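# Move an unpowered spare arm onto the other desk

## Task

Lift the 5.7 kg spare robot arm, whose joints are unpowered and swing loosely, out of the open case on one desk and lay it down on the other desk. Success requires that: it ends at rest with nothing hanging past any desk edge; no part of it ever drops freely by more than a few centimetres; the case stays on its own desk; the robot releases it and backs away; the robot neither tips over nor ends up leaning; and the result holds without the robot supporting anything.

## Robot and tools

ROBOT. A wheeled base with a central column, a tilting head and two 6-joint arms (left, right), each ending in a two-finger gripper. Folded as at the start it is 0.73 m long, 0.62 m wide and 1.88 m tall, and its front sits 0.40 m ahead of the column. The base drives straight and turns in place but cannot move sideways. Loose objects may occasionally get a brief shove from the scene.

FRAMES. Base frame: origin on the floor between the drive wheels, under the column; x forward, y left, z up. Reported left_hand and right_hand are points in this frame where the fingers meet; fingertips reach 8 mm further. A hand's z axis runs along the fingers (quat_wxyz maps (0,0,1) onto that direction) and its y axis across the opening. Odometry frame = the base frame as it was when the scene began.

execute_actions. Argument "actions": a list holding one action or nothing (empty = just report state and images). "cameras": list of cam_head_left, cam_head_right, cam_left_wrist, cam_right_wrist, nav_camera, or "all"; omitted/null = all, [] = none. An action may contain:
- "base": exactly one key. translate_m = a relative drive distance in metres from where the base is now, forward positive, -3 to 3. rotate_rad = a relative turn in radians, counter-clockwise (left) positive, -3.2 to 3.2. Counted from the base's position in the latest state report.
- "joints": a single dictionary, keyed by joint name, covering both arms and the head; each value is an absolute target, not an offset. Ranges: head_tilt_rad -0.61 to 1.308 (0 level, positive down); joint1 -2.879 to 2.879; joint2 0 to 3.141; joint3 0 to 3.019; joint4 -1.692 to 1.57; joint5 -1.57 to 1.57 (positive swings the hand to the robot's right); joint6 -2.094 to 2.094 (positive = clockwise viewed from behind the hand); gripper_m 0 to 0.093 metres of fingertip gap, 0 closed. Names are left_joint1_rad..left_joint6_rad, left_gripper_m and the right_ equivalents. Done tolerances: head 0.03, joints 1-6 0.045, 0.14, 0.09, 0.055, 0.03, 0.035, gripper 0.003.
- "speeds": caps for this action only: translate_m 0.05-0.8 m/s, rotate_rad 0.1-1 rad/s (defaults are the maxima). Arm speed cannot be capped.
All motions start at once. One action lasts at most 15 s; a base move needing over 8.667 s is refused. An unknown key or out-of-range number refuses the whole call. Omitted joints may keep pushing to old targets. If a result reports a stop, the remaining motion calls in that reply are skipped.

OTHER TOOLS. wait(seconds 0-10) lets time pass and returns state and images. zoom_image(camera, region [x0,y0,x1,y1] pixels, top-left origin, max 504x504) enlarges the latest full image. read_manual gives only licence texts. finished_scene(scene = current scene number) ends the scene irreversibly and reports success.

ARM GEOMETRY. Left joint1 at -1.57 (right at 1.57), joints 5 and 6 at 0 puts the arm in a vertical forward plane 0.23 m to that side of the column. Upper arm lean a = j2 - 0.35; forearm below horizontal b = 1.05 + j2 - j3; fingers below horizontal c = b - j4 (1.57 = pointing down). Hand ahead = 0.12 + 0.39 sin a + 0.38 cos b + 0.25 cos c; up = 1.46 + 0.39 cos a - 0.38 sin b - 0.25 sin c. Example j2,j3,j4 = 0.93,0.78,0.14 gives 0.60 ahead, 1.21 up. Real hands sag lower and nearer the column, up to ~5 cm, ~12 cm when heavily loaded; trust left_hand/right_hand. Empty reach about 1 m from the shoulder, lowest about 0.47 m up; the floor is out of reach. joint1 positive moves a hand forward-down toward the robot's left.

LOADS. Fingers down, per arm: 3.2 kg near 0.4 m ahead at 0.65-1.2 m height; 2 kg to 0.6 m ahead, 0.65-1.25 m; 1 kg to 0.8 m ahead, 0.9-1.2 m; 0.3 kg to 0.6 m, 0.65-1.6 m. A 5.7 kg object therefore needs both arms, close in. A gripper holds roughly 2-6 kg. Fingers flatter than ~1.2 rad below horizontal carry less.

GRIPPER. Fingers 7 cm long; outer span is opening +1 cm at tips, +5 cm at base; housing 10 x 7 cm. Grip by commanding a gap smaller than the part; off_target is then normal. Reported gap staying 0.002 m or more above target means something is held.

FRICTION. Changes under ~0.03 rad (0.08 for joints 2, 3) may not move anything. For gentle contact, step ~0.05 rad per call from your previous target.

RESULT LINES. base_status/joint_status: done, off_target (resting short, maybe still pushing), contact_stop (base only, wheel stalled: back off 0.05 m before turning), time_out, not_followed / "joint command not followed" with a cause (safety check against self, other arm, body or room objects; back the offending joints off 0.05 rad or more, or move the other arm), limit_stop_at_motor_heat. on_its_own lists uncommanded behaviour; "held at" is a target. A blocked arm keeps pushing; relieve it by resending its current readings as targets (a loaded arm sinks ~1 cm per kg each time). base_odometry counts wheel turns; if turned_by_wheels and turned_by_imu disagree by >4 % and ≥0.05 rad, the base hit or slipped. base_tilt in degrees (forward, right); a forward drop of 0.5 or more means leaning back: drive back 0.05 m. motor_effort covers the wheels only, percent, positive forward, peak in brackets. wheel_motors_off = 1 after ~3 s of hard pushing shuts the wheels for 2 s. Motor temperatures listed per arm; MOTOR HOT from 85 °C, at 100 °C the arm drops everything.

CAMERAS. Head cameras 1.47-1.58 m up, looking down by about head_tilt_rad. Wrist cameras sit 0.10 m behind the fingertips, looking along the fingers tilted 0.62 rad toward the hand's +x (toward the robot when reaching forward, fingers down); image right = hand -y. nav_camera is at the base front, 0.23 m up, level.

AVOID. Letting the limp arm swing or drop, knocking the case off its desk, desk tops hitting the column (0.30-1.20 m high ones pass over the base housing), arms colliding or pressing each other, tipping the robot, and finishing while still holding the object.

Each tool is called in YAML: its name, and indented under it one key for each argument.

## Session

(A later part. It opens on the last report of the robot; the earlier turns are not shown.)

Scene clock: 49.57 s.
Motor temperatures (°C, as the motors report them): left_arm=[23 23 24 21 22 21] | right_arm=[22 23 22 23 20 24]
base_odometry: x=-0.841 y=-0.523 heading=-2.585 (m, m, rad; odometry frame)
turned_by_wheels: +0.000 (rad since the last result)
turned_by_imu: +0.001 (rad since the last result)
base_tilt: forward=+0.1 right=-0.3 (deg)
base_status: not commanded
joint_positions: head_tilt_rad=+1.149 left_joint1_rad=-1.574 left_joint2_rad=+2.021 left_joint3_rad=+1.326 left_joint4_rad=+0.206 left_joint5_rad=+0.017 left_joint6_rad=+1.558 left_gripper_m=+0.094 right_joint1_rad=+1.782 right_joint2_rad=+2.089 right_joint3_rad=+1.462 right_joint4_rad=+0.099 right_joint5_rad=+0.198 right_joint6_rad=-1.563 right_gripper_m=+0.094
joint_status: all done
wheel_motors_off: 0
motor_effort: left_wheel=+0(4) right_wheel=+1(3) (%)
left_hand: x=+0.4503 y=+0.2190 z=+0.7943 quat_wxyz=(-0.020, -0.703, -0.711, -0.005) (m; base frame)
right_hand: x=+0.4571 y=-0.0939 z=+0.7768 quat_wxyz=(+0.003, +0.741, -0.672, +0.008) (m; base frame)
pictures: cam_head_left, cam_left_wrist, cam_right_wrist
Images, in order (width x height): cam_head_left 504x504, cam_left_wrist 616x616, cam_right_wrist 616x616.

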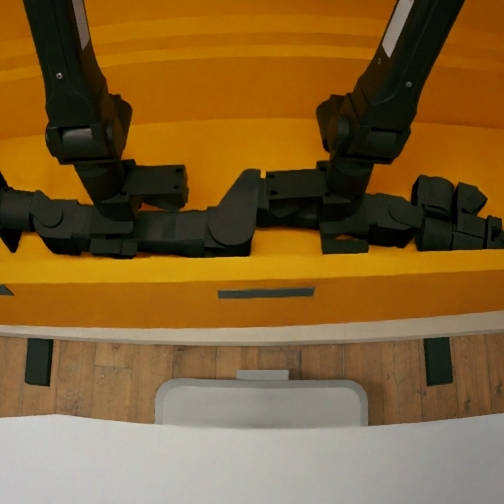

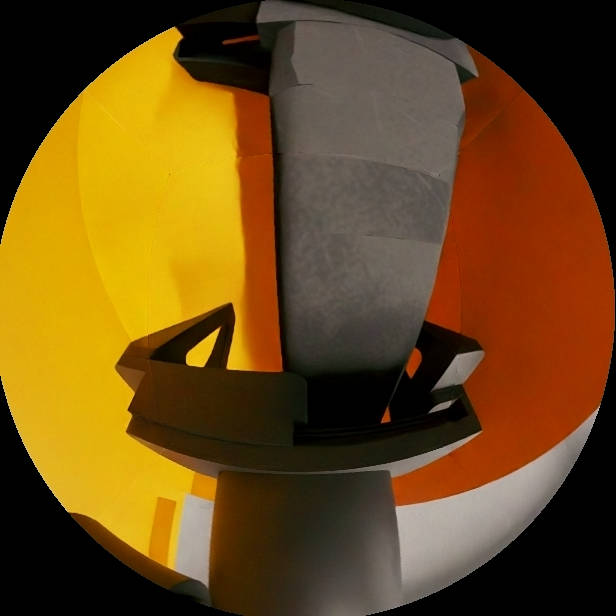

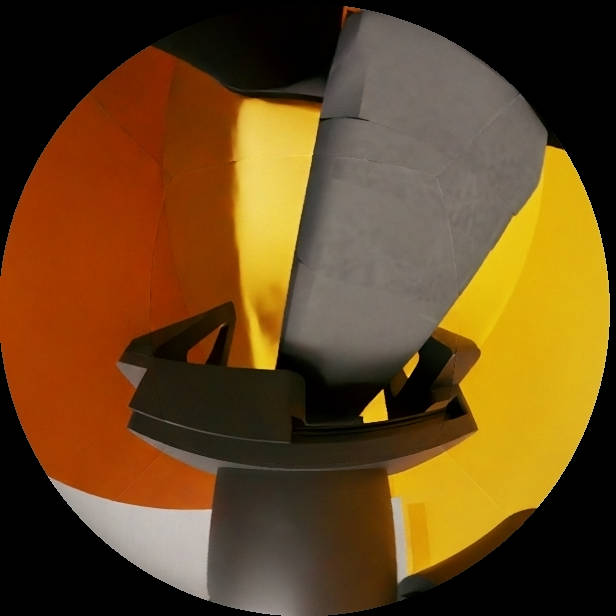

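execute_actions:
  actions:
    - {"joints":{"left_gripper_m":0,"right_gripper_m":0,"left_joint2_rad":2.09,"left_joint3_rad":1.4}}
  cameras: ["cam_head_left","cam_left_wrist","cam_right_wrist"]

Scene clock: 52.17 s.
Motor temperatures (°C, as the motors report them): left_arm=[23 23 24 21 22 21] | right_arm=[22 23 22 23 20 24]
base_odometry: x=-0.841 y=-0.523 heading=-2.585 (m, m, rad; odometry frame)
turned_by_wheels: +0.000 (rad since the last result)
turned_by_imu: +0.001 (rad since the last result)
base_tilt: forward=+0.0 right=-0.2 (deg)
base_status: not commanded
joint_positions: head_tilt_rad=+1.149 left_joint1_rad=-1.578 left_joint2_rad=+2.026 left_joint3_rad=+1.312 left_joint4_rad=+0.194 left_joint5_rad=+0.011 left_joint6_rad=+1.561 left_gripper_m=+0.052 right_joint1_rad=+1.780 right_joint2_rad=+2.086 right_joint3_rad=+1.482 right_joint4_rad=+0.106 right_joint5_rad=+0.198 right_joint6_rad=-1.517 right_gripper_m=+0.057
joint_status: left_gripper_m off_target (ended at +0.052, target +0.000); right_gripper_m off_target (ended at +0.057, target +0.000); the others done
wheel_motors_off: 0
motor_effort: left_wheel=+2(2) right_wheel=+3(5) (%)
left_hand: x=+0.4351 y=+0.2170 z=+0.7933 quat_wxyz=(-0.008, -0.705, -0.709, +0.005) (m; base frame)
right_hand: x=+0.4734 y=-0.0932 z=+0.7772 quat_wxyz=(-0.007, +0.723, -0.691, +0.018) (m; base frame)
pictures: cam_head_left, cam_left_wrist, cam_right_wrist
Images, in order (width x height): cam_head_left 504x504, cam_left_wrist 616x616, cam_right_wrist 616x616.

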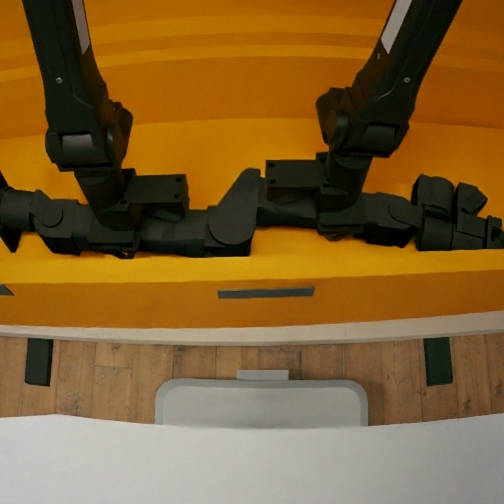

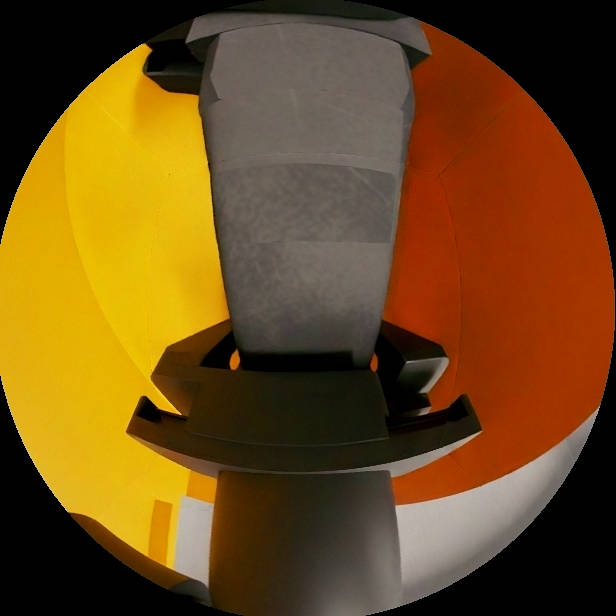

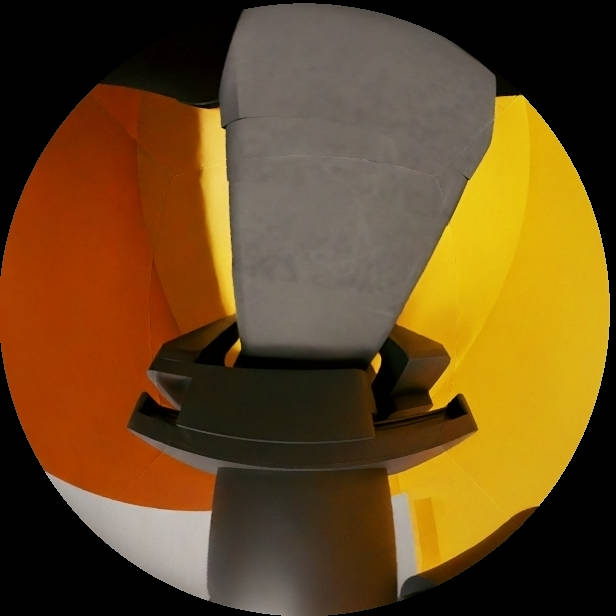

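execute_actions:
  actions:
    - {"joints":{"left_joint2_rad":1.85,"left_joint3_rad":1.2,"left_joint4_rad":0.13,"right_joint2_rad":1.88,"right_joint3_rad":1.25,"right_joint4_rad":0.1,"head_tilt_rad":1.0}}
  cameras: ["cam_head_left","cam_head_right"]

execute_actions:
  actions:
    - {"joints":{"left_joint2_rad":1.5,"left_joint3_rad":1.0,"left_joint4_rad":0.0,"right_joint2_rad":1.6,"right_joint3_rad":1.03,"right_joint4_rad":0.05,"right_joint1_rad":1.82}}
  cameras: ["cam_head_left","cam_head_right"]

Scene clock: 56.73 s.
Motor temperatures (°C, as the motors report them): left_arm=[23 23 24 21 22 21] | right_arm=[22 23 22 23 20 24]
base_odometry: x=-0.841 y=-0.523 heading=-2.585 (m, m, rad; odometry frame)
turned_by_wheels: +0.000 (rad since the last result)
turned_by_imu: +0.001 (rad since the last result)
base_tilt: forward=+0.2 right=-0.3 (deg)
base_status: not commanded
joint_positions: head_tilt_rad=+1.014 left_joint1_rad=-1.601 left_joint2_rad=+1.976 left_joint3_rad=+1.216 left_joint4_rad=+0.146 left_joint5_rad=+0.045 left_joint6_rad=+1.571 left_gripper_m=+0.052 right_joint1_rad=+1.765 right_joint2_rad=+1.975 right_joint3_rad=+1.288 right_joint4_rad=+0.114 right_joint5_rad=+0.196 right_joint6_rad=-1.458 right_gripper_m=+0.055
joint_status: all done
wheel_motors_off: 0
motor_effort: left_wheel=-1(2) right_wheel=+1(3) (%)
left_hand: x=+0.3964 y=+0.1953 z=+0.8181 quat_wxyz=(+0.007, -0.711, -0.701, +0.057) (m; base frame)
right_hand: x=+0.4302 y=-0.1171 z=+0.8209 quat_wxyz=(+0.024, +0.704, -0.709, -0.002) (m; base frame)
pictures: cam_head_left, cam_head_right
Images, in order (width x height): cam_head_left 504x504, cam_head_right 504x504.

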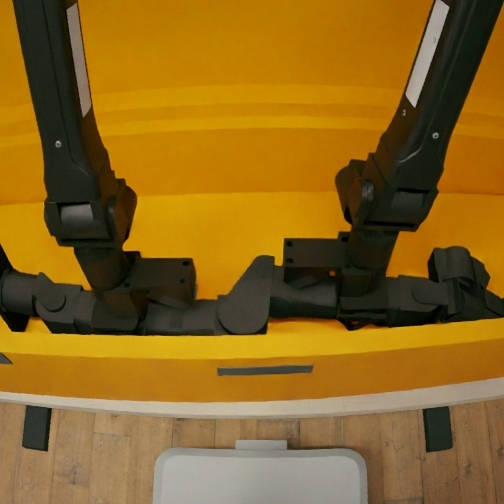

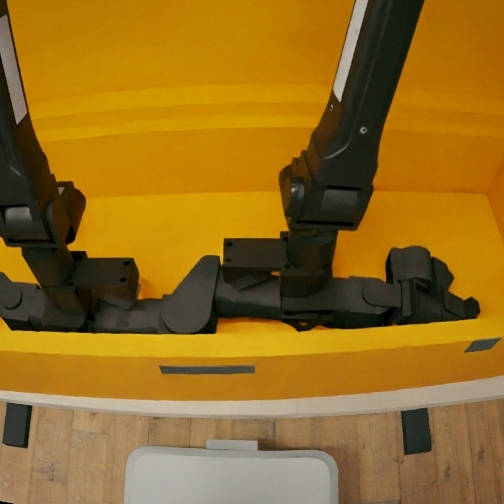

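Scene clock: 58.13 s.
Motor temperatures (°C, as the motors report them): left_arm=[23 24 24 21 22 21] | right_arm=[22 24 22 23 21 24]
base_odometry: x=-0.841 y=-0.523 heading=-2.585 (m, m, rad; odometry frame)
turned_by_wheels: +0.000 (rad since the last result)
turned_by_imu: +0.000 (rad since the last result)
base_tilt: forward=+0.1 right=-0.3 (deg)
base_status: not commanded
joint_positions: head_tilt_rad=+1.014 left_joint1_rad=-1.591 left_joint2_rad=+1.614 left_joint3_rad=+0.993 left_joint4_rad=+0.009 left_joint5_rad=+0.010 left_joint6_rad=+1.587 left_gripper_m=+0.052 right_joint1_rad=+1.807 right_joint2_rad=+1.689 right_joint3_rad=+1.084 right_joint4_rad=+0.071 right_joint5_rad=+0.189 right_joint6_rad=-1.418 right_gripper_m=+0.055
joint_status: all done
wheel_motors_off: 0
motor_effort: left_wheel=-1(2) right_wheel=+0(4) (%)
left_hand: x=+0.4323 y=+0.2106 z=+0.9461 quat_wxyz=(+0.022, -0.716, -0.697, +0.041) (m; base frame)
right_hand: x=+0.4598 y=-0.1028 z=+0.9289 quat_wxyz=(-0.005, +0.695, -0.719, -0.006) (m; base frame)
pictures: cam_head_left, cam_head_right
Images, in order (width x height): cam_head_left 504x504, cam_head_right 504x504.

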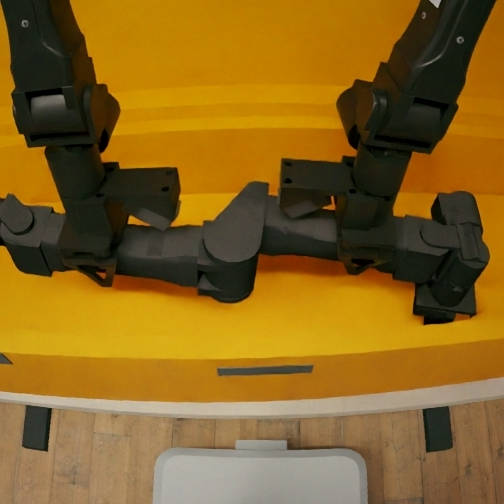

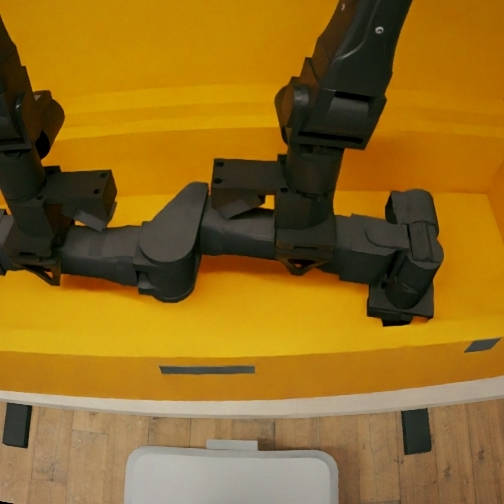

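execute_actions:
  actions:
    - {"joints":{"left_joint2_rad":1.2,"left_joint3_rad":0.85,"left_joint4_rad":-0.17,"right_joint2_rad":1.25,"right_joint3_rad":0.88,"right_joint4_rad":-0.15,"right_joint1_rad":1.85,"head_tilt_rad":0.7}}
  cameras: []

execute_actions:
  actions:
    - {"joints":{"left_joint2_rad":0.8,"left_joint3_rad":0.73,"left_joint4_rad":-0.45,"right_joint2_rad":0.85,"right_joint3_rad":0.76,"right_joint4_rad":-0.43,"right_joint1_rad":1.9}}
  cameras: ["cam_head_left","cam_left_wrist","cam_right_wrist"]

Scene clock: 63.37 s.
Motor temperatures (°C, as the motors report them): left_arm=[23 25 24 21 23 21] | right_arm=[22 24 22 23 21 25]
base_odometry: x=-0.841 y=-0.523 heading=-2.585 (m, m, rad; odometry frame)
turned_by_wheels: +0.000 (rad since the last result)
turned_by_imu: +0.001 (rad since the last result)
base_tilt: forward=+0.0 right=-0.2 (deg)
base_status: not commanded
joint_positions: head_tilt_rad=+0.717 left_joint1_rad=-1.602 left_joint2_rad=+1.306 left_joint3_rad=+0.825 left_joint4_rad=-0.165 left_joint5_rad=+0.032 left_joint6_rad=+1.579 left_gripper_m=+0.052 right_joint1_rad=+1.838 right_joint2_rad=+1.365 right_joint3_rad=+0.902 right_joint4_rad=-0.121 right_joint5_rad=+0.190 right_joint6_rad=-1.398 right_gripper_m=+0.055
joint_status: all done
wheel_motors_off: 0
motor_effort: left_wheel=-1(4) right_wheel=+0(6) (%)
left_hand: x=+0.4249 y=+0.2028 z=+1.0516 quat_wxyz=(+0.023, -0.714, -0.697, +0.064) (m; base frame)
right_hand: x=+0.4548 y=-0.1103 z=+1.0439 quat_wxyz=(+0.005, +0.697, -0.716, -0.029) (m; base frame)
pictures: none
No camera images: the call's "cameras" was empty. Leave "cameras" out to get every camera's image.

Scene clock: 64.87 s.
Motor temperatures (°C, as the motors report them): left_arm=[23 25 24 21 23 21] | right_arm=[22 24 22 23 21 26]
base_odometry: x=-0.841 y=-0.523 heading=-2.585 (m, m, rad; odometry frame)
turned_by_wheels: +0.000 (rad since the last result)
turned_by_imu: +0.000 (rad since the last result)
base_tilt: forward=+0.1 right=-0.3 (deg)
base_status: not commanded
joint_positions: head_tilt_rad=+0.717 left_joint1_rad=-1.613 left_joint2_rad=+0.888 left_joint3_rad=+0.672 left_joint4_rad=-0.442 left_joint5_rad=+0.044 left_joint6_rad=+1.567 left_gripper_m=+0.052 right_joint1_rad=+1.904 right_joint2_rad=+0.963 right_joint3_rad=+0.753 right_joint4_rad=-0.397 right_joint5_rad=+0.179 right_joint6_rad=-1.366 right_gripper_m=+0.055
joint_status: all done
wheel_motors_off: 0
motor_effort: left_wheel=-1(3) right_wheel=+0(6) (%)
left_hand: x=+0.4050 y=+0.2002 z=+1.1791 quat_wxyz=(+0.020, -0.711, -0.699, +0.075) (m; base frame)
right_hand: x=+0.4374 y=-0.1124 z=+1.1764 quat_wxyz=(-0.007, +0.699, -0.713, -0.060) (m; base frame)
pictures: cam_head_left, cam_left_wrist, cam_right_wrist
Images, in order (width x height): cam_head_left 504x504, cam_left_wrist 616x616, cam_right_wrist 616x616.

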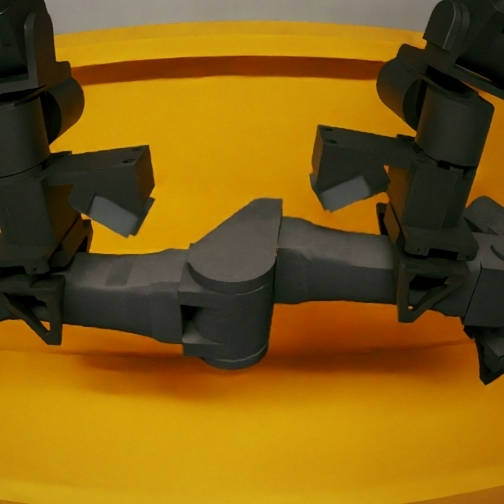

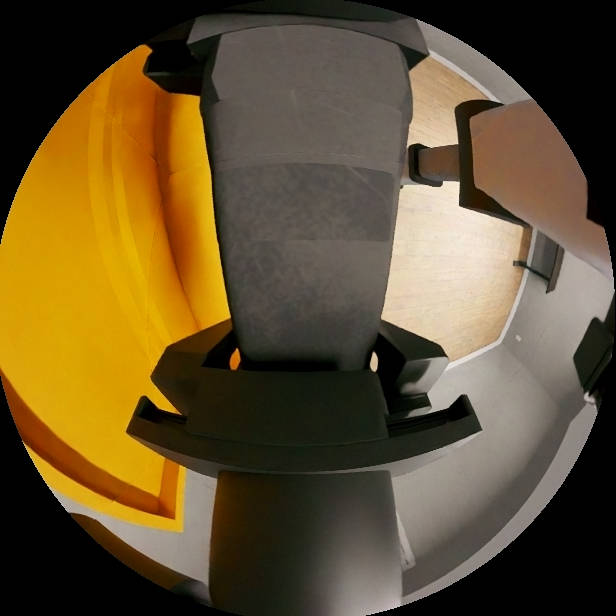

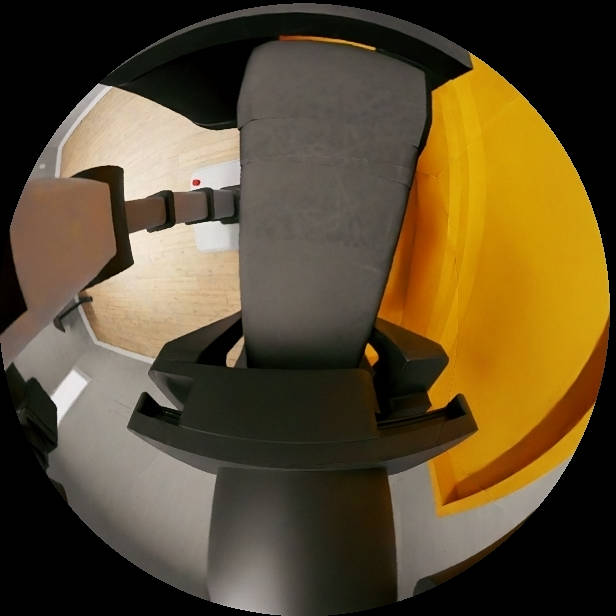

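execute_actions:
  actions:
    - {"base":{"translate_m":-0.5},"speeds":{"translate_m":0.15},"joints":{"head_tilt_rad":0.9}}
  cameras: ["cam_head_left","cam_head_right"]

Scene clock: 70.33 s.
Motor temperatures (°C, as the motors report them): left_arm=[23 25 24 21 23 21] | right_arm=[22 25 22 23 21 27]
base_odometry: x=-0.416 y=-0.259 heading=-2.587 (m, m, rad; odometry frame)
turned_by_wheels: -0.002 (rad since the last result)
turned_by_imu: -0.001 (rad since the last result)
base_tilt: forward=+0.1 right=-0.3 (deg)
base_status: done
joint_positions: head_tilt_rad=+0.902 left_joint1_rad=-1.613 left_joint2_rad=+0.888 left_joint3_rad=+0.664 left_joint4_rad=-0.447 left_joint5_rad=+0.042 left_joint6_rad=+1.563 left_gripper_m=+0.052 right_joint1_rad=+1.906 right_joint2_rad=+0.967 right_joint3_rad=+0.747 right_joint4_rad=-0.397 right_joint5_rad=+0.178 right_joint6_rad=-1.365 right_gripper_m=+0.055
joint_status: all done
wheel_motors_off: 0
motor_effort: left_wheel=-1(32) right_wheel=+1(57) (%)
left_hand: x=+0.3984 y=+0.2006 z=+1.1786 quat_wxyz=(+0.026, -0.709, -0.700, +0.079) (m; base frame)
right_hand: x=+0.4321 y=-0.1116 z=+1.1747 quat_wxyz=(-0.003, +0.699, -0.712, -0.064) (m; base frame)
pictures: cam_head_left, cam_head_right
Images, in order (width x height): cam_head_left 504x504, cam_head_right 504x504.

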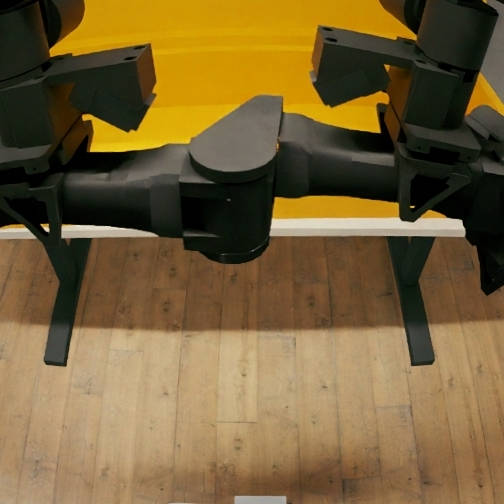

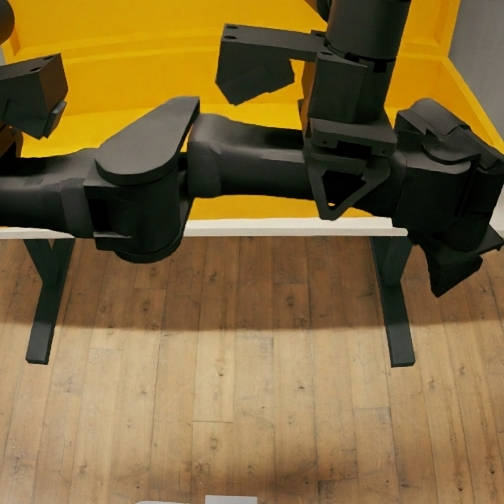

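execute_actions:
  actions:
    - {"base":{"rotate_rad":3.1},"speeds":{"rotate_rad":0.45},"joints":{"head_tilt_rad":0.5}}
  cameras: ["cam_head_left","cam_head_right","nav_camera"]

Scene clock: 82.13 s.
Motor temperatures (°C, as the motors report them): left_arm=[23 25 25 21 22 21] | right_arm=[22 25 22 23 21 28]
base_odometry: x=-0.416 y=-0.259 heading=+0.512 (m, m, rad; odometry frame)
turned_by_wheels: +3.099 (rad since the last result)
turned_by_imu: +3.137 (rad since the last result)
base_tilt: forward=+0.1 right=-0.3 (deg)
base_status: done
joint_positions: head_tilt_rad=+0.518 left_joint1_rad=-1.614 left_joint2_rad=+0.888 left_joint3_rad=+0.665 left_joint4_rad=-0.447 left_joint5_rad=+0.042 left_joint6_rad=+1.561 left_gripper_m=+0.052 right_joint1_rad=+1.905 right_joint2_rad=+0.967 right_joint3_rad=+0.749 right_joint4_rad=-0.397 right_joint5_rad=+0.180 right_joint6_rad=-1.368 right_gripper_m=+0.055
joint_status: all done
wheel_motors_off: 0
motor_effort: left_wheel=-5(41) right_wheel=+6(55) (%)
left_hand: x=+0.3993 y=+0.2002 z=+1.1787 quat_wxyz=(+0.025, -0.709, -0.701, +0.079) (m; base frame)
right_hand: x=+0.4335 y=-0.1120 z=+1.1748 quat_wxyz=(-0.004, +0.700, -0.711, -0.063) (m; base frame)
pictures: cam_head_left, cam_head_right, nav_camera
Images, in order (width x height): cam_head_left 504x504, cam_head_right 504x504, nav_camera 504x504.

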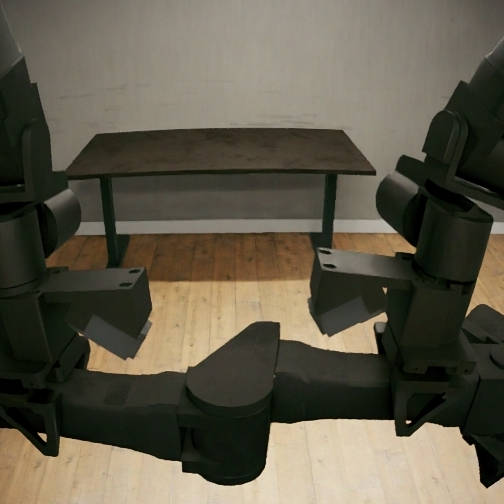

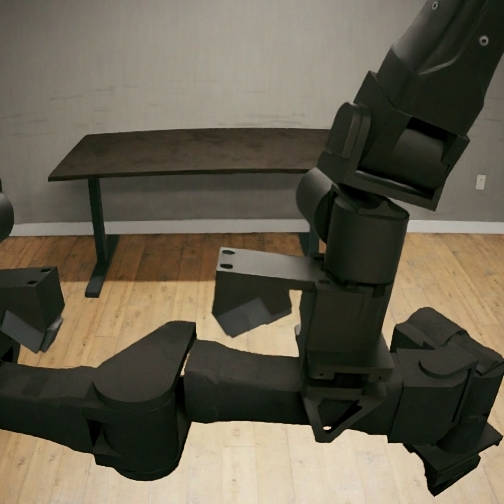

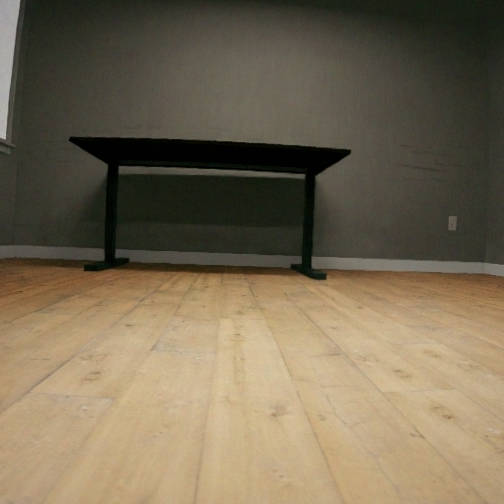

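execute_actions:
  actions:
    - {"base":{"rotate_rad":0.13},"speeds":{"rotate_rad":0.4}}
  cameras: []

execute_actions:
  actions:
    - {"base":{"translate_m":1.2},"speeds":{"translate_m":0.3}}
  cameras: []

execute_actions:
  actions:
    - {"base":{"rotate_rad":-0.13},"speeds":{"rotate_rad":0.4},"joints":{"head_tilt_rad":0.8}}
  cameras: ["cam_head_left","cam_head_right","nav_camera"]

Scene clock: 88.63 s.
Motor temperatures (°C, as the motors report them): left_arm=[23 25 25 21 22 21] | right_arm=[22 25 22 23 21 29]
base_odometry: x=-0.416 y=-0.259 heading=+0.641 (m, m, rad; odometry frame)
turned_by_wheels: +0.129 (rad since the last result)
turned_by_imu: +0.132 (rad since the last result)
base_tilt: forward=+0.0 right=-0.3 (deg)
base_status: done
joint_positions: head_tilt_rad=+0.518 left_joint1_rad=-1.613 left_joint2_rad=+0.888 left_joint3_rad=+0.666 left_joint4_rad=-0.447 left_joint5_rad=+0.042 left_joint6_rad=+1.561 left_gripper_m=+0.052 right_joint1_rad=+1.906 right_joint2_rad=+0.967 right_joint3_rad=+0.750 right_joint4_rad=-0.397 right_joint5_rad=+0.181 right_joint6_rad=-1.368 right_gripper_m=+0.055
joint_status: not commanded
wheel_motors_off: 0
motor_effort: left_wheel=-4(24) right_wheel=+6(32) (%)
left_hand: x=+0.3998 y=+0.2005 z=+1.1787 quat_wxyz=(+0.025, -0.708, -0.701, +0.078) (m; base frame)
right_hand: x=+0.4342 y=-0.1117 z=+1.1750 quat_wxyz=(-0.004, +0.700, -0.711, -0.063) (m; base frame)
pictures: none
No camera images: the call's "cameras" was empty. Leave "cameras" out to get every camera's image.

Scene clock: 93.73 s.
Motor temperatures (°C, as the motors report them): left_arm=[23 25 26 21 22 21] | right_arm=[22 26 22 23 21 29]
base_odometry: x=+0.546 y=+0.459 heading=+0.642 (m, m, rad; odometry frame)
turned_by_wheels: +0.001 (rad since the last result)
turned_by_imu: +0.003 (rad since the last result)
base_tilt: forward=+0.1 right=-0.3 (deg)
base_status: done
joint_positions: head_tilt_rad=+0.518 left_joint1_rad=-1.613 left_joint2_rad=+0.888 left_joint3_rad=+0.677 left_joint4_rad=-0.448 left_joint5_rad=+0.040 left_joint6_rad=+1.563 left_gripper_m=+0.052 right_joint1_rad=+1.904 right_joint2_rad=+0.969 right_joint3_rad=+0.760 right_joint4_rad=-0.397 right_joint5_rad=+0.182 right_joint6_rad=-1.369 right_gripper_m=+0.055
joint_status: not commanded
wheel_motors_off: 0
motor_effort: left_wheel=+1(46) right_wheel=-2(61) (%)
left_hand: x=+0.4065 y=+0.2007 z=+1.1797 quat_wxyz=(+0.022, -0.709, -0.701, +0.074) (m; base frame)
right_hand: x=+0.4396 y=-0.1117 z=+1.1752 quat_wxyz=(-0.007, +0.700, -0.712, -0.060) (m; base frame)
pictures: none
No camera images: the call's "cameras" was empty. Leave "cameras" out to get every camera's image.

Scene clock: 94.83 s.
Motor temperatures (°C, as the motors report them): left_arm=[23 25 26 21 22 21] | right_arm=[22 26 22 23 21 29]
base_odometry: x=+0.546 y=+0.459 heading=+0.513 (m, m, rad; odometry frame)
turned_by_wheels: -0.129 (rad since the last result)
turned_by_imu: -0.129 (rad since the last result)
base_tilt: forward=+0.1 right=-0.3 (deg)
base_status: done
joint_positions: head_tilt_rad=+0.802 left_joint1_rad=-1.614 left_joint2_rad=+0.888 left_joint3_rad=+0.676 left_joint4_rad=-0.448 left_joint5_rad=+0.040 left_joint6_rad=+1.564 left_gripper_m=+0.052 right_joint1_rad=+1.903 right_joint2_rad=+0.969 right_joint3_rad=+0.757 right_joint4_rad=-0.397 right_joint5_rad=+0.181 right_joint6_rad=-1.366 right_gripper_m=+0.055
joint_status: all done
wheel_motors_off: 0
motor_effort: left_wheel=+0(32) right_wheel=+0(55) (%)
left_hand: x=+0.4058 y=+0.2002 z=+1.1796 quat_wxyz=(+0.022, -0.710, -0.700, +0.075) (m; base frame)
right_hand: x=+0.4380 y=-0.1122 z=+1.1748 quat_wxyz=(-0.005, +0.699, -0.713, -0.060) (m; base frame)
pictures: cam_head_left, cam_head_right, nav_camera
Images, in order (width x height): cam_head_left 504x504, cam_head_right 504x504, nav_camera 504x504.

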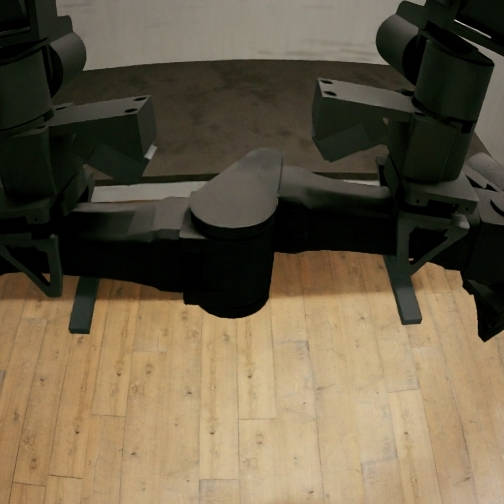

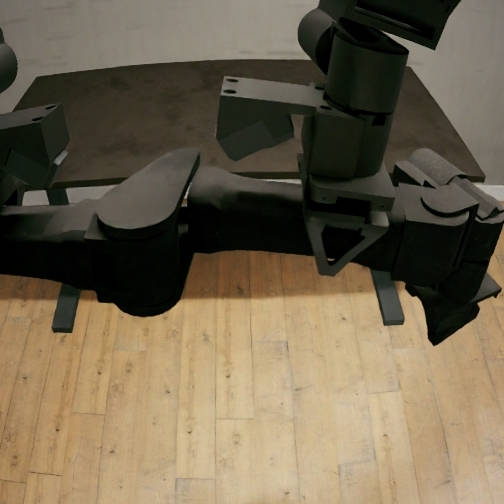

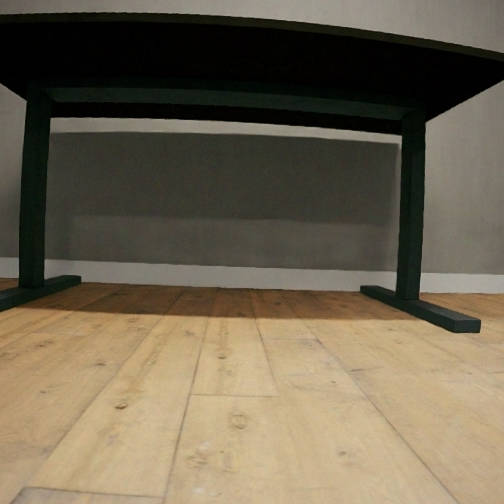

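execute_actions:
  actions:
    - {"base":{"translate_m":0.8},"speeds":{"translate_m":0.25},"joints":{"head_tilt_rad":1.2}}

Scene clock: 101.10 s.
Motor temperatures (°C, as the motors report them): left_arm=[23 26 26 21 22 21] | right_arm=[22 26 22 23 21 29]
base_odometry: x=+1.243 y=+0.852 heading=+0.512 (m, m, rad; odometry frame)
turned_by_wheels: -0.001 (rad since the last result)
turned_by_imu: +0.001 (rad since the last result)
base_tilt: forward=+0.1 right=-0.2 (deg)
base_status: done
joint_positions: head_tilt_rad=+1.198 left_joint1_rad=-1.614 left_joint2_rad=+0.888 left_joint3_rad=+0.676 left_joint4_rad=-0.449 left_joint5_rad=+0.040 left_joint6_rad=+1.562 left_gripper_m=+0.052 right_joint1_rad=+1.904 right_joint2_rad=+0.970 right_joint3_rad=+0.759 right_joint4_rad=-0.397 right_joint5_rad=+0.181 right_joint6_rad=-1.369 right_gripper_m=+0.055
joint_status: all done
wheel_motors_off: 0
motor_effort: left_wheel=-1(35) right_wheel=+2(64) (%)
left_hand: x=+0.4054 y=+0.2003 z=+1.1796 quat_wxyz=(+0.022, -0.709, -0.701, +0.075) (m; base frame)
right_hand: x=+0.4384 y=-0.1120 z=+1.1746 quat_wxyz=(-0.005, +0.700, -0.712, -0.060) (m; base frame)
pictures: cam_head_left, cam_head_right, cam_left_wrist, cam_right_wrist, nav_camera
Images, in order (width x height): cam_head_left 504x504, cam_head_right 504x504, cam_left_wrist 616x616, cam_right_wrist 616x616, nav_camera 504x504.

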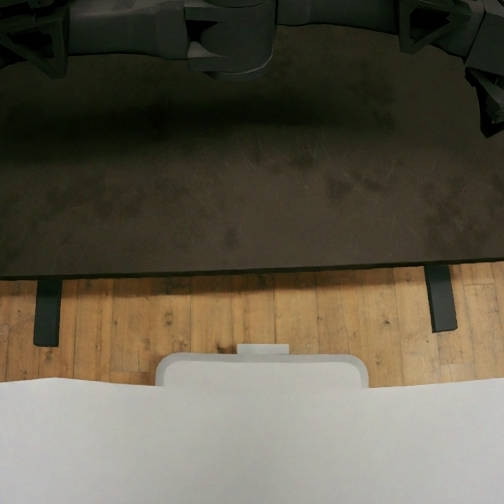

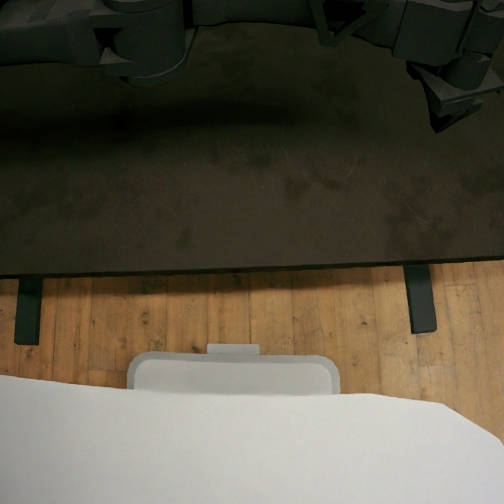

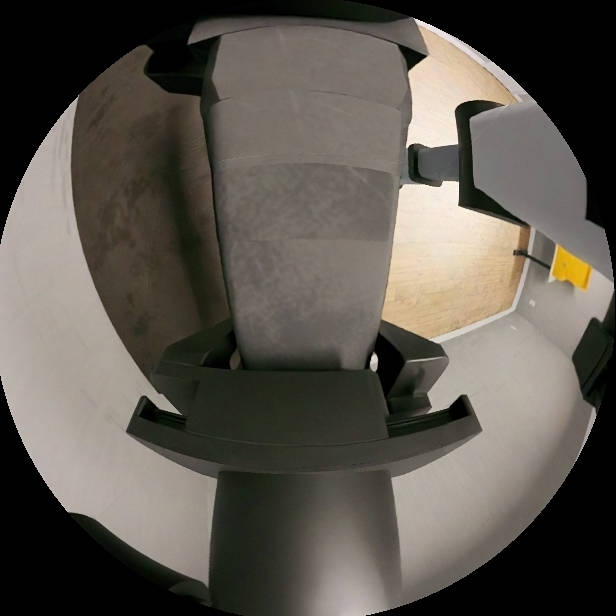

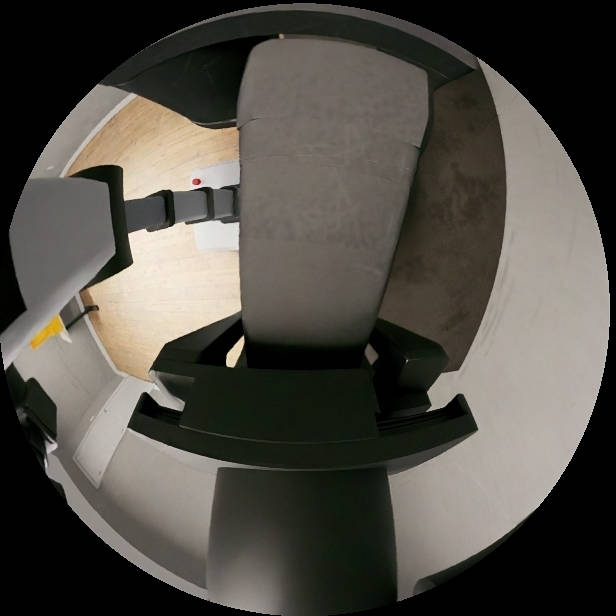

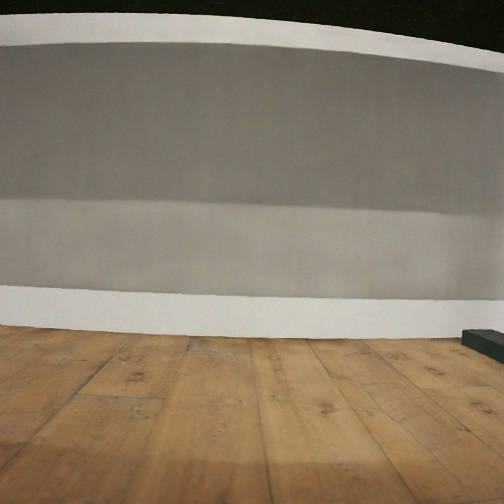

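execute_actions:
  actions:
    - {"base":{"translate_m":0.25},"speeds":{"translate_m":0.15},"joints":{"left_joint2_rad":1.2,"left_joint3_rad":0.85,"left_joint4_rad":-0.17,"right_joint2_rad":1.25,"right_joint3_rad":0.88,"right_joint4_rad":-0.15,"right_joint1_rad":1.85,"head_tilt_rad":0.95}}
  cameras: ["cam_head_left"]

execute_actions:
  actions:
    - {"joints":{"left_joint2_rad":1.5,"left_joint3_rad":1.0,"left_joint4_rad":0.0,"right_joint2_rad":1.55,"right_joint3_rad":1.03,"right_joint4_rad":0.03,"right_joint1_rad":1.82}}
  cameras: ["cam_head_left","cam_head_right","cam_left_wrist","cam_right_wrist"]

Scene clock: 106.67 s.
Motor temperatures (°C, as the motors report them): left_arm=[23 26 26 21 22 21] | right_arm=[22 26 22 23 21 30]
base_odometry: x=+1.461 y=+0.974 heading=+0.512 (m, m, rad; odometry frame)
turned_by_wheels: -0.001 (rad since the last result)
turned_by_imu: +0.001 (rad since the last result)
base_tilt: forward=+0.1 right=-0.3 (deg)
base_status: done
joint_positions: head_tilt_rad=+0.964 left_joint1_rad=-1.598 left_joint2_rad=+1.307 left_joint3_rad=+0.826 left_joint4_rad=-0.184 left_joint5_rad=+0.033 left_joint6_rad=+1.560 left_gripper_m=+0.052 right_joint1_rad=+1.838 right_joint2_rad=+1.374 right_joint3_rad=+0.911 right_joint4_rad=-0.121 right_joint5_rad=+0.183 right_joint6_rad=-1.408 right_gripper_m=+0.055
joint_status: all done
wheel_motors_off: 0
motor_effort: left_wheel=-1(29) right_wheel=+1(45) (%)
left_hand: x=+0.4206 y=+0.2047 z=+1.0521 quat_wxyz=(+0.031, -0.706, -0.704, +0.069) (m; base frame)
right_hand: x=+0.4562 y=-0.1078 z=+1.0413 quat_wxyz=(+0.003, +0.701, -0.713, -0.032) (m; base frame)
pictures: cam_head_left
Images, in order (width x height): cam_head_left 504x504.

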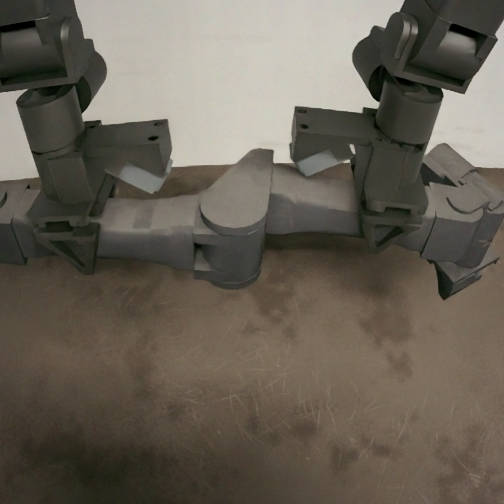

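Scene clock: 108.37 s.
Motor temperatures (°C, as the motors report them): left_arm=[23 26 25 21 22 21] | right_arm=[22 26 22 23 21 29]
base_odometry: x=+1.461 y=+0.974 heading=+0.512 (m, m, rad; odometry frame)
turned_by_wheels: +0.000 (rad since the last result)
turned_by_imu: +0.000 (rad since the last result)
base_tilt: forward=+0.1 right=-0.3 (deg)
base_status: not commanded
joint_positions: head_tilt_rad=+0.964 left_joint1_rad=-1.593 left_joint2_rad=+1.613 left_joint3_rad=+0.993 left_joint4_rad=-0.020 left_joint5_rad=+0.027 left_joint6_rad=+1.563 left_gripper_m=+0.052 right_joint1_rad=+1.804 right_joint2_rad=+1.669 right_joint3_rad=+1.079 right_joint4_rad=+0.048 right_joint5_rad=+0.185 right_joint6_rad=-1.423 right_gripper_m=+0.055
joint_status: all done
wheel_motors_off: 0
motor_effort: left_wheel=-2(7) right_wheel=+4(6) (%)
left_hand: x=+0.4254 y=+0.2062 z=+0.9474 quat_wxyz=(+0.025, -0.707, -0.705, +0.057) (m; base frame)
right_hand: x=+0.4617 y=-0.1058 z=+0.9355 quat_wxyz=(-0.002, +0.697, -0.717, -0.008) (m; base frame)
pictures: cam_head_left, cam_head_right, cam_left_wrist, cam_right_wrist
Images, in order (width x height): cam_head_left 504x504, cam_head_right 504x504, cam_left_wrist 616x616, cam_right_wrist 616x616.

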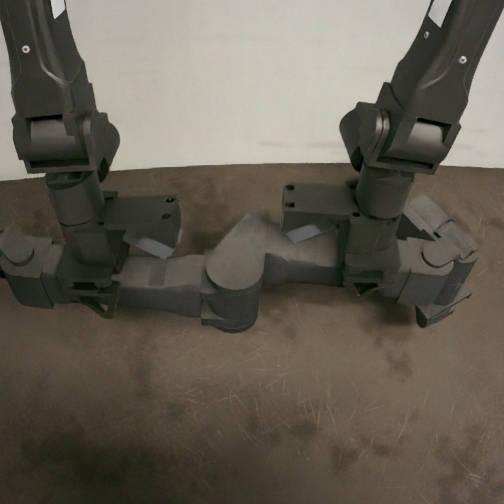

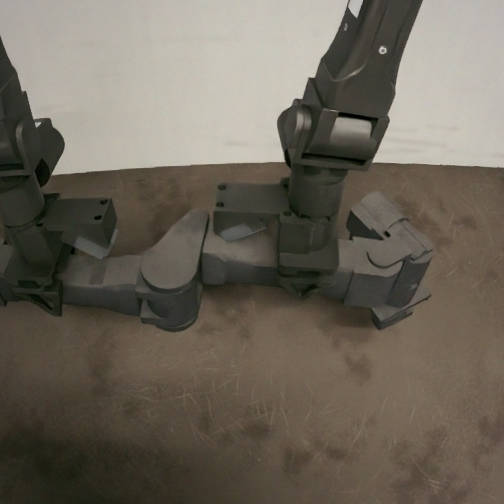

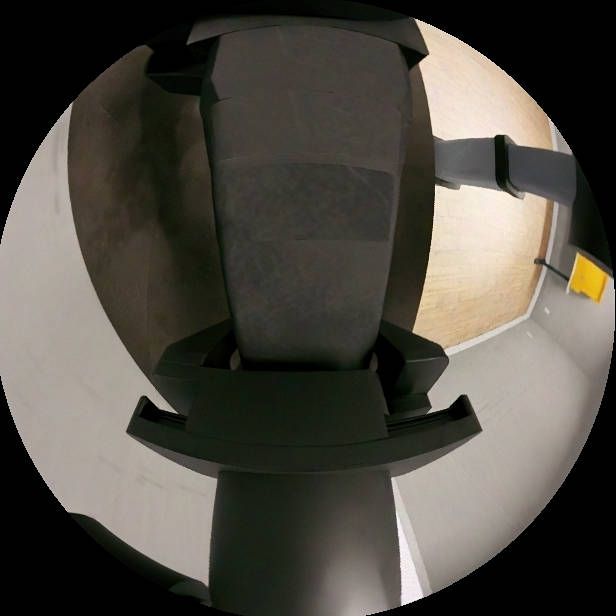

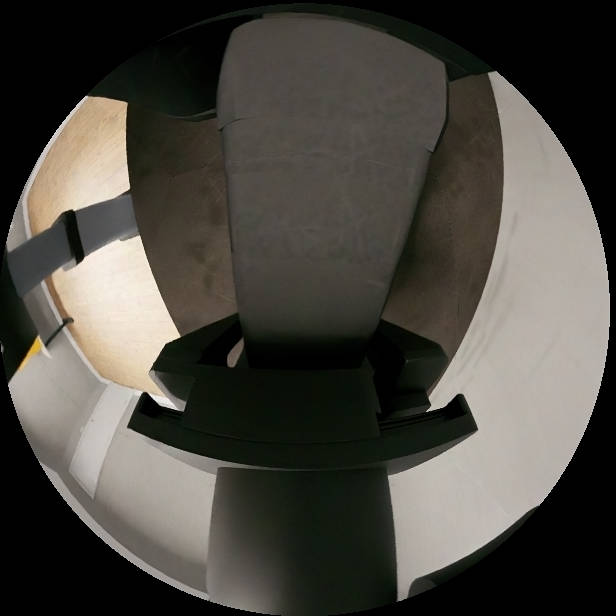

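execute_actions:
  actions:
    - {"joints":{"left_joint2_rad":1.7,"left_joint3_rad":1.1,"left_joint4_rad":0.08,"right_joint2_rad":1.75,"right_joint3_rad":1.14,"right_joint4_rad":0.08,"right_joint1_rad":1.8}}
  cameras: ["cam_head_left"]

execute_actions:
  actions:
    - {"joints":{"left_joint2_rad":1.85,"left_joint3_rad":1.2,"left_joint4_rad":0.13,"right_joint2_rad":1.9,"right_joint3_rad":1.27,"right_joint4_rad":0.1}}
  cameras: ["cam_head_left","cam_head_right"]

Scene clock: 113.03 s.
Motor temperatures (°C, as the motors report them): left_arm=[23 26 25 21 22 21] | right_arm=[22 27 22 23 21 29]
base_odometry: x=+1.461 y=+0.974 heading=+0.512 (m, m, rad; odometry frame)
turned_by_wheels: +0.000 (rad since the last result)
turned_by_imu: +0.001 (rad since the last result)
base_tilt: forward=+0.1 right=-0.3 (deg)
base_status: not commanded
joint_positions: head_tilt_rad=+0.964 left_joint1_rad=-1.590 left_joint2_rad=+1.799 left_joint3_rad=+1.110 left_joint4_rad=+0.080 left_joint5_rad=+0.045 left_joint6_rad=+1.556 left_gripper_m=+0.052 right_joint1_rad=+1.790 right_joint2_rad=+1.798 right_joint3_rad=+1.179 right_joint4_rad=+0.092 right_joint5_rad=+0.197 right_joint6_rad=-1.444 right_gripper_m=+0.054
joint_status: all done
wheel_motors_off: 0
motor_effort: left_wheel=-2(6) right_wheel=+1(6) (%)
left_hand: x=+0.4224 y=+0.2043 z=+0.8803 quat_wxyz=(+0.009, -0.704, -0.708, +0.051) (m; base frame)
right_hand: x=+0.4639 y=-0.1077 z=+0.8871 quat_wxyz=(+0.000, +0.701, -0.713, +0.005) (m; base frame)
pictures: cam_head_left
Images, in order (width x height): cam_head_left 504x504.

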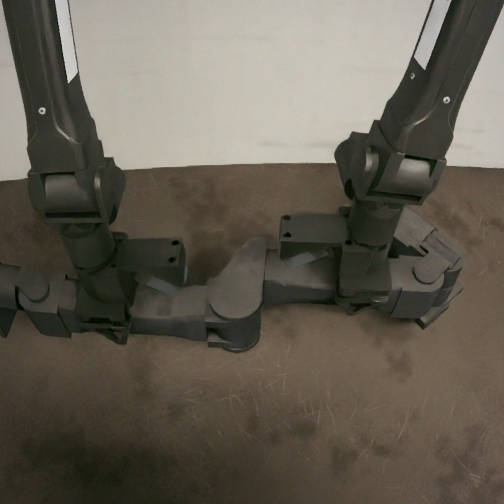

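Scene clock: 113.97 s.
Motor temperatures (°C, as the motors report them): left_arm=[23 27 25 21 22 21] | right_arm=[22 26 22 23 21 29]
base_odometry: x=+1.461 y=+0.974 heading=+0.512 (m, m, rad; odometry frame)
turned_by_wheels: +0.000 (rad since the last result)
turned_by_imu: +0.000 (rad since the last result)
base_tilt: forward=+0.1 right=-0.3 (deg)
base_status: not commanded
joint_positions: head_tilt_rad=+0.964 left_joint1_rad=-1.569 left_joint2_rad=+1.955 left_joint3_rad=+1.242 left_joint4_rad=+0.143 left_joint5_rad=+0.042 left_joint6_rad=+1.563 left_gripper_m=+0.052 right_joint1_rad=+1.810 right_joint2_rad=+1.867 right_joint3_rad=+1.254 right_joint4_rad=+0.088 right_joint5_rad=+0.208 right_joint6_rad=-1.438 right_gripper_m=+0.054
joint_status: all done
wheel_motors_off: 0
motor_effort: left_wheel=-1(3) right_wheel=+4(8) (%)
left_hand: x=+0.4248 y=+0.2190 z=+0.8210 quat_wxyz=(+0.003, -0.703, -0.710, +0.031) (m; base frame)
right_hand: x=+0.4680 y=-0.0895 z=+0.8632 quat_wxyz=(-0.004, +0.702, -0.712, +0.004) (m; base frame)
pictures: cam_head_left, cam_head_right
Images, in order (width x height): cam_head_left 504x504, cam_head_right 504x504.

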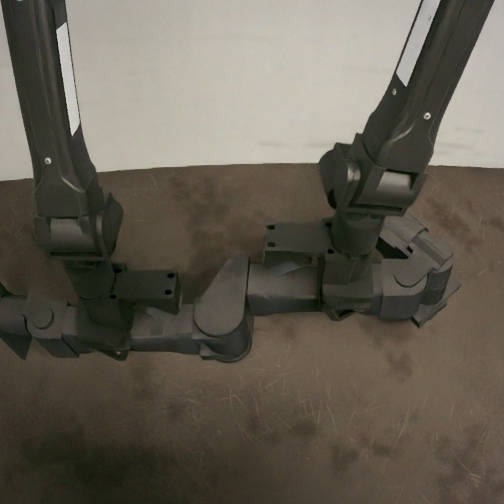

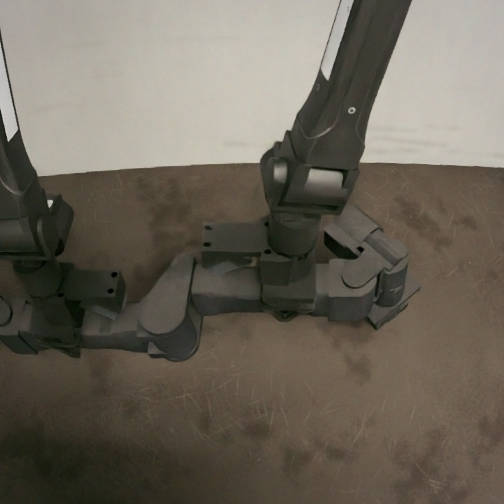

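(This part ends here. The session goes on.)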